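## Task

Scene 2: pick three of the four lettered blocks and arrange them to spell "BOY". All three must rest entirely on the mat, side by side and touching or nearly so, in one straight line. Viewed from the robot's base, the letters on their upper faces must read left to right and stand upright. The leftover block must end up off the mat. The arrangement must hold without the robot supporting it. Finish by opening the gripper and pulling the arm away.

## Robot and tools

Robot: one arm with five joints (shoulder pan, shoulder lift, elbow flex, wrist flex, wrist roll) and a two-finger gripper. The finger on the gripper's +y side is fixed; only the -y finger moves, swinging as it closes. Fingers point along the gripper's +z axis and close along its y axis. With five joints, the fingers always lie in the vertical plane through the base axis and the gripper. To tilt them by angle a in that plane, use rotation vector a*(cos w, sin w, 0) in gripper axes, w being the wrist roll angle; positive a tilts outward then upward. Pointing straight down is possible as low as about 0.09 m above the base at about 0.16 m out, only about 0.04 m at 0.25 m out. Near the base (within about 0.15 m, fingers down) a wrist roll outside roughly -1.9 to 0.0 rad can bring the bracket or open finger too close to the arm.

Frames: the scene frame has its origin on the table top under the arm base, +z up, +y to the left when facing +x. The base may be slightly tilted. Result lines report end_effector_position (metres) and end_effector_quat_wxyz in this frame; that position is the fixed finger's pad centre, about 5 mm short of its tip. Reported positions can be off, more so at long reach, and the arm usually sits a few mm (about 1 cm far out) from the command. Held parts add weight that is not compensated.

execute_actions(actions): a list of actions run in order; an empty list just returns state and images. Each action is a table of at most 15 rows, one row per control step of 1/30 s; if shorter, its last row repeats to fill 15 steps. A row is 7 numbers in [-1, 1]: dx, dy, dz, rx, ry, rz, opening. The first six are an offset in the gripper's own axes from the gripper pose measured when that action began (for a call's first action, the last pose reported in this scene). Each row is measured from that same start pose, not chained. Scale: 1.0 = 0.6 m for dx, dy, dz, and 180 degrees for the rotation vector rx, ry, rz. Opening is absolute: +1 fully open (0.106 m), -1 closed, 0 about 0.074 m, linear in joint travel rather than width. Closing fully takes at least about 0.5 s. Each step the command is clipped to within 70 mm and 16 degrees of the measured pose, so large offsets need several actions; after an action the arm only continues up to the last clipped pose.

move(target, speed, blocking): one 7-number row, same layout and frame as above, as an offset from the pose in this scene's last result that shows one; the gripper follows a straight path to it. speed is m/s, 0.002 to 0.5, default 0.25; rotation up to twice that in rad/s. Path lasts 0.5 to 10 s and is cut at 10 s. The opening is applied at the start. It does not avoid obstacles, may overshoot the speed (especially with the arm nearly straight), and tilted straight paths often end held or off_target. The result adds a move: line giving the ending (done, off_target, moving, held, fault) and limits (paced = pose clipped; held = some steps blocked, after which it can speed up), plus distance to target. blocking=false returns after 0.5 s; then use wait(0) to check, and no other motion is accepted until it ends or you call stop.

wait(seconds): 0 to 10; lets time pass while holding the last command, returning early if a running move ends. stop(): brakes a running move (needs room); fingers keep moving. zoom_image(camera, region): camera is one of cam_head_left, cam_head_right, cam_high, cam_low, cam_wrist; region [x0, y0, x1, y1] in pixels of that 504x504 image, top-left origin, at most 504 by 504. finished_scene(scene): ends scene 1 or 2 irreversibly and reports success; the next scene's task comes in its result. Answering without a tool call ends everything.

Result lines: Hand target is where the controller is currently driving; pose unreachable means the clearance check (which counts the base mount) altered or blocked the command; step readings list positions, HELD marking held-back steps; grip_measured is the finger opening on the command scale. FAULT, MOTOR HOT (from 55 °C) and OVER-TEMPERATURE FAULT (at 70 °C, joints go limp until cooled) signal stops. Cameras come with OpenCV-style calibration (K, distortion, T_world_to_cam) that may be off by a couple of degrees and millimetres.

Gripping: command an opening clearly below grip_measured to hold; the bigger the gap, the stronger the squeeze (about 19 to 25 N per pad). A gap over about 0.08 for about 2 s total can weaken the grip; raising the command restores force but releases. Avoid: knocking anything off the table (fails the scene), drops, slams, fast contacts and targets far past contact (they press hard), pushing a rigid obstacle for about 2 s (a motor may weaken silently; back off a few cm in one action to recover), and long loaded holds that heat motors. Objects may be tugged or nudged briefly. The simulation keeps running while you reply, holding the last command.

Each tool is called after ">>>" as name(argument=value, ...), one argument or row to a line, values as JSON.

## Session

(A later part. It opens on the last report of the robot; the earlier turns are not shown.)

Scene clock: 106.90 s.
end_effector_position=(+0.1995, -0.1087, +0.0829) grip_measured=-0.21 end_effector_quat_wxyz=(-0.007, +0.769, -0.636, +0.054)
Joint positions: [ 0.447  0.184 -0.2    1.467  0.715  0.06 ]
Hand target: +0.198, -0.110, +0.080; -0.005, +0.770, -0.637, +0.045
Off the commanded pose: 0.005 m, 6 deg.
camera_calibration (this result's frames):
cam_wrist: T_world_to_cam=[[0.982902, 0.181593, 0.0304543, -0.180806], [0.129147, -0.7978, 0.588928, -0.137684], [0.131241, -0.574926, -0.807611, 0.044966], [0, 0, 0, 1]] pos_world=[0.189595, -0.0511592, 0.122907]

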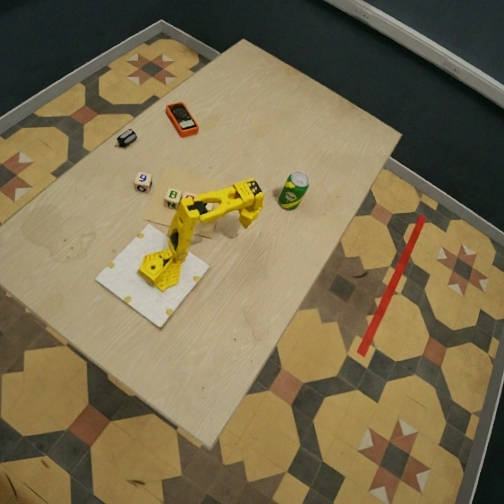

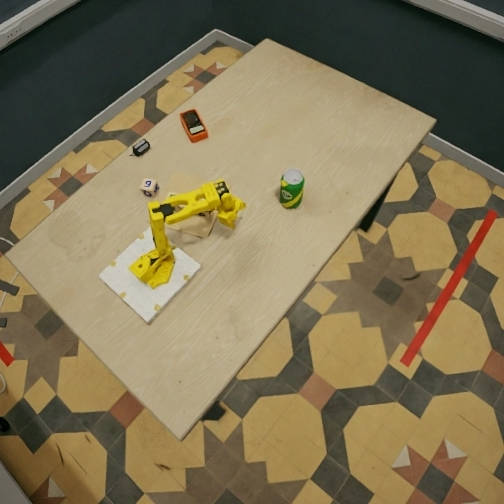

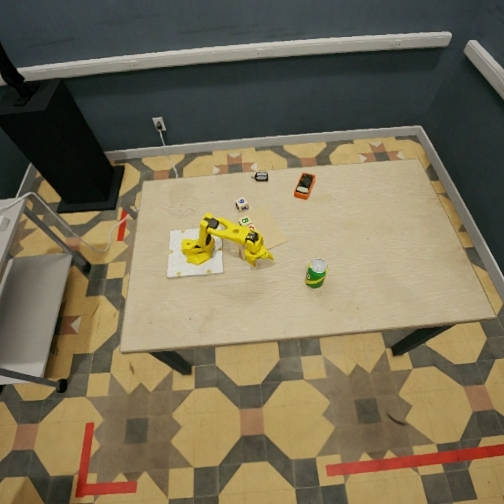

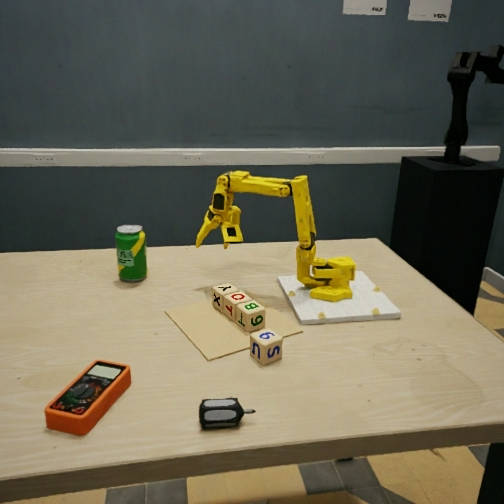

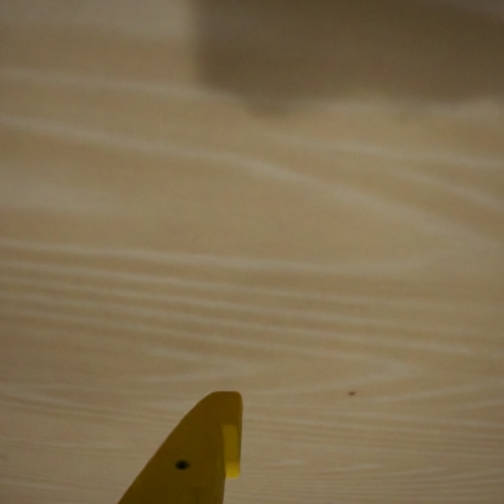

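>>> zoom_image(
  camera="cam_low",
  region=[150, 270, 350, 380],
)

>>> zoom_image(
  camera="cam_head_left",
  region=[110, 150, 250, 250],
)

>>> zoom_image(
  camera="cam_high",
  region=[200, 180, 300, 270],
)

Region (150, 270, 350, 380) of cam_low's 504x504 image, scaled by 2.520, with more detail than that image has; it fills the top 277 rows of this view, and the rest is white.

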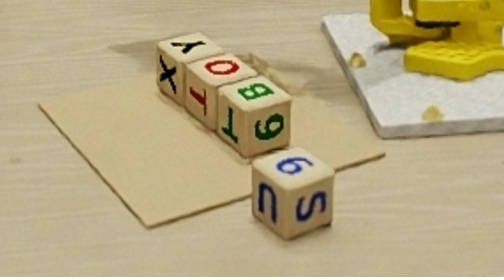

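Region (110, 150, 250, 250) of cam_head_left's 504x504 image, scaled by 3.600, with more detail than that image has; it fills the top 360 rows of this view, and the rest is white.

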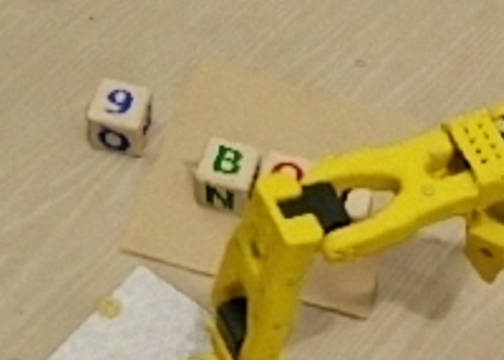

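Region (200, 180, 300, 270) of cam_high's 504x504 image, scaled by 5.040, with more detail than that image has; it fills the top 454 rows of this view, and the rest is white.

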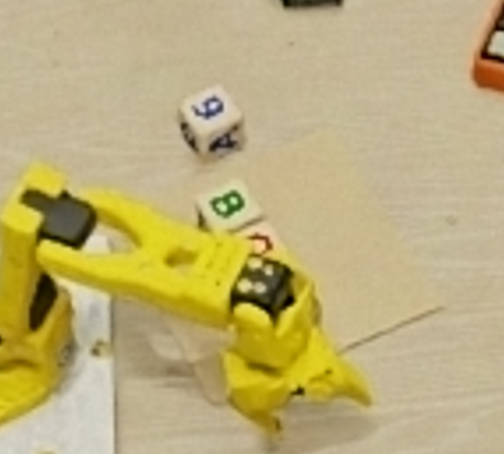

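>>> finished_scene(
  scene=2,
)

The scene is finished: the task was done.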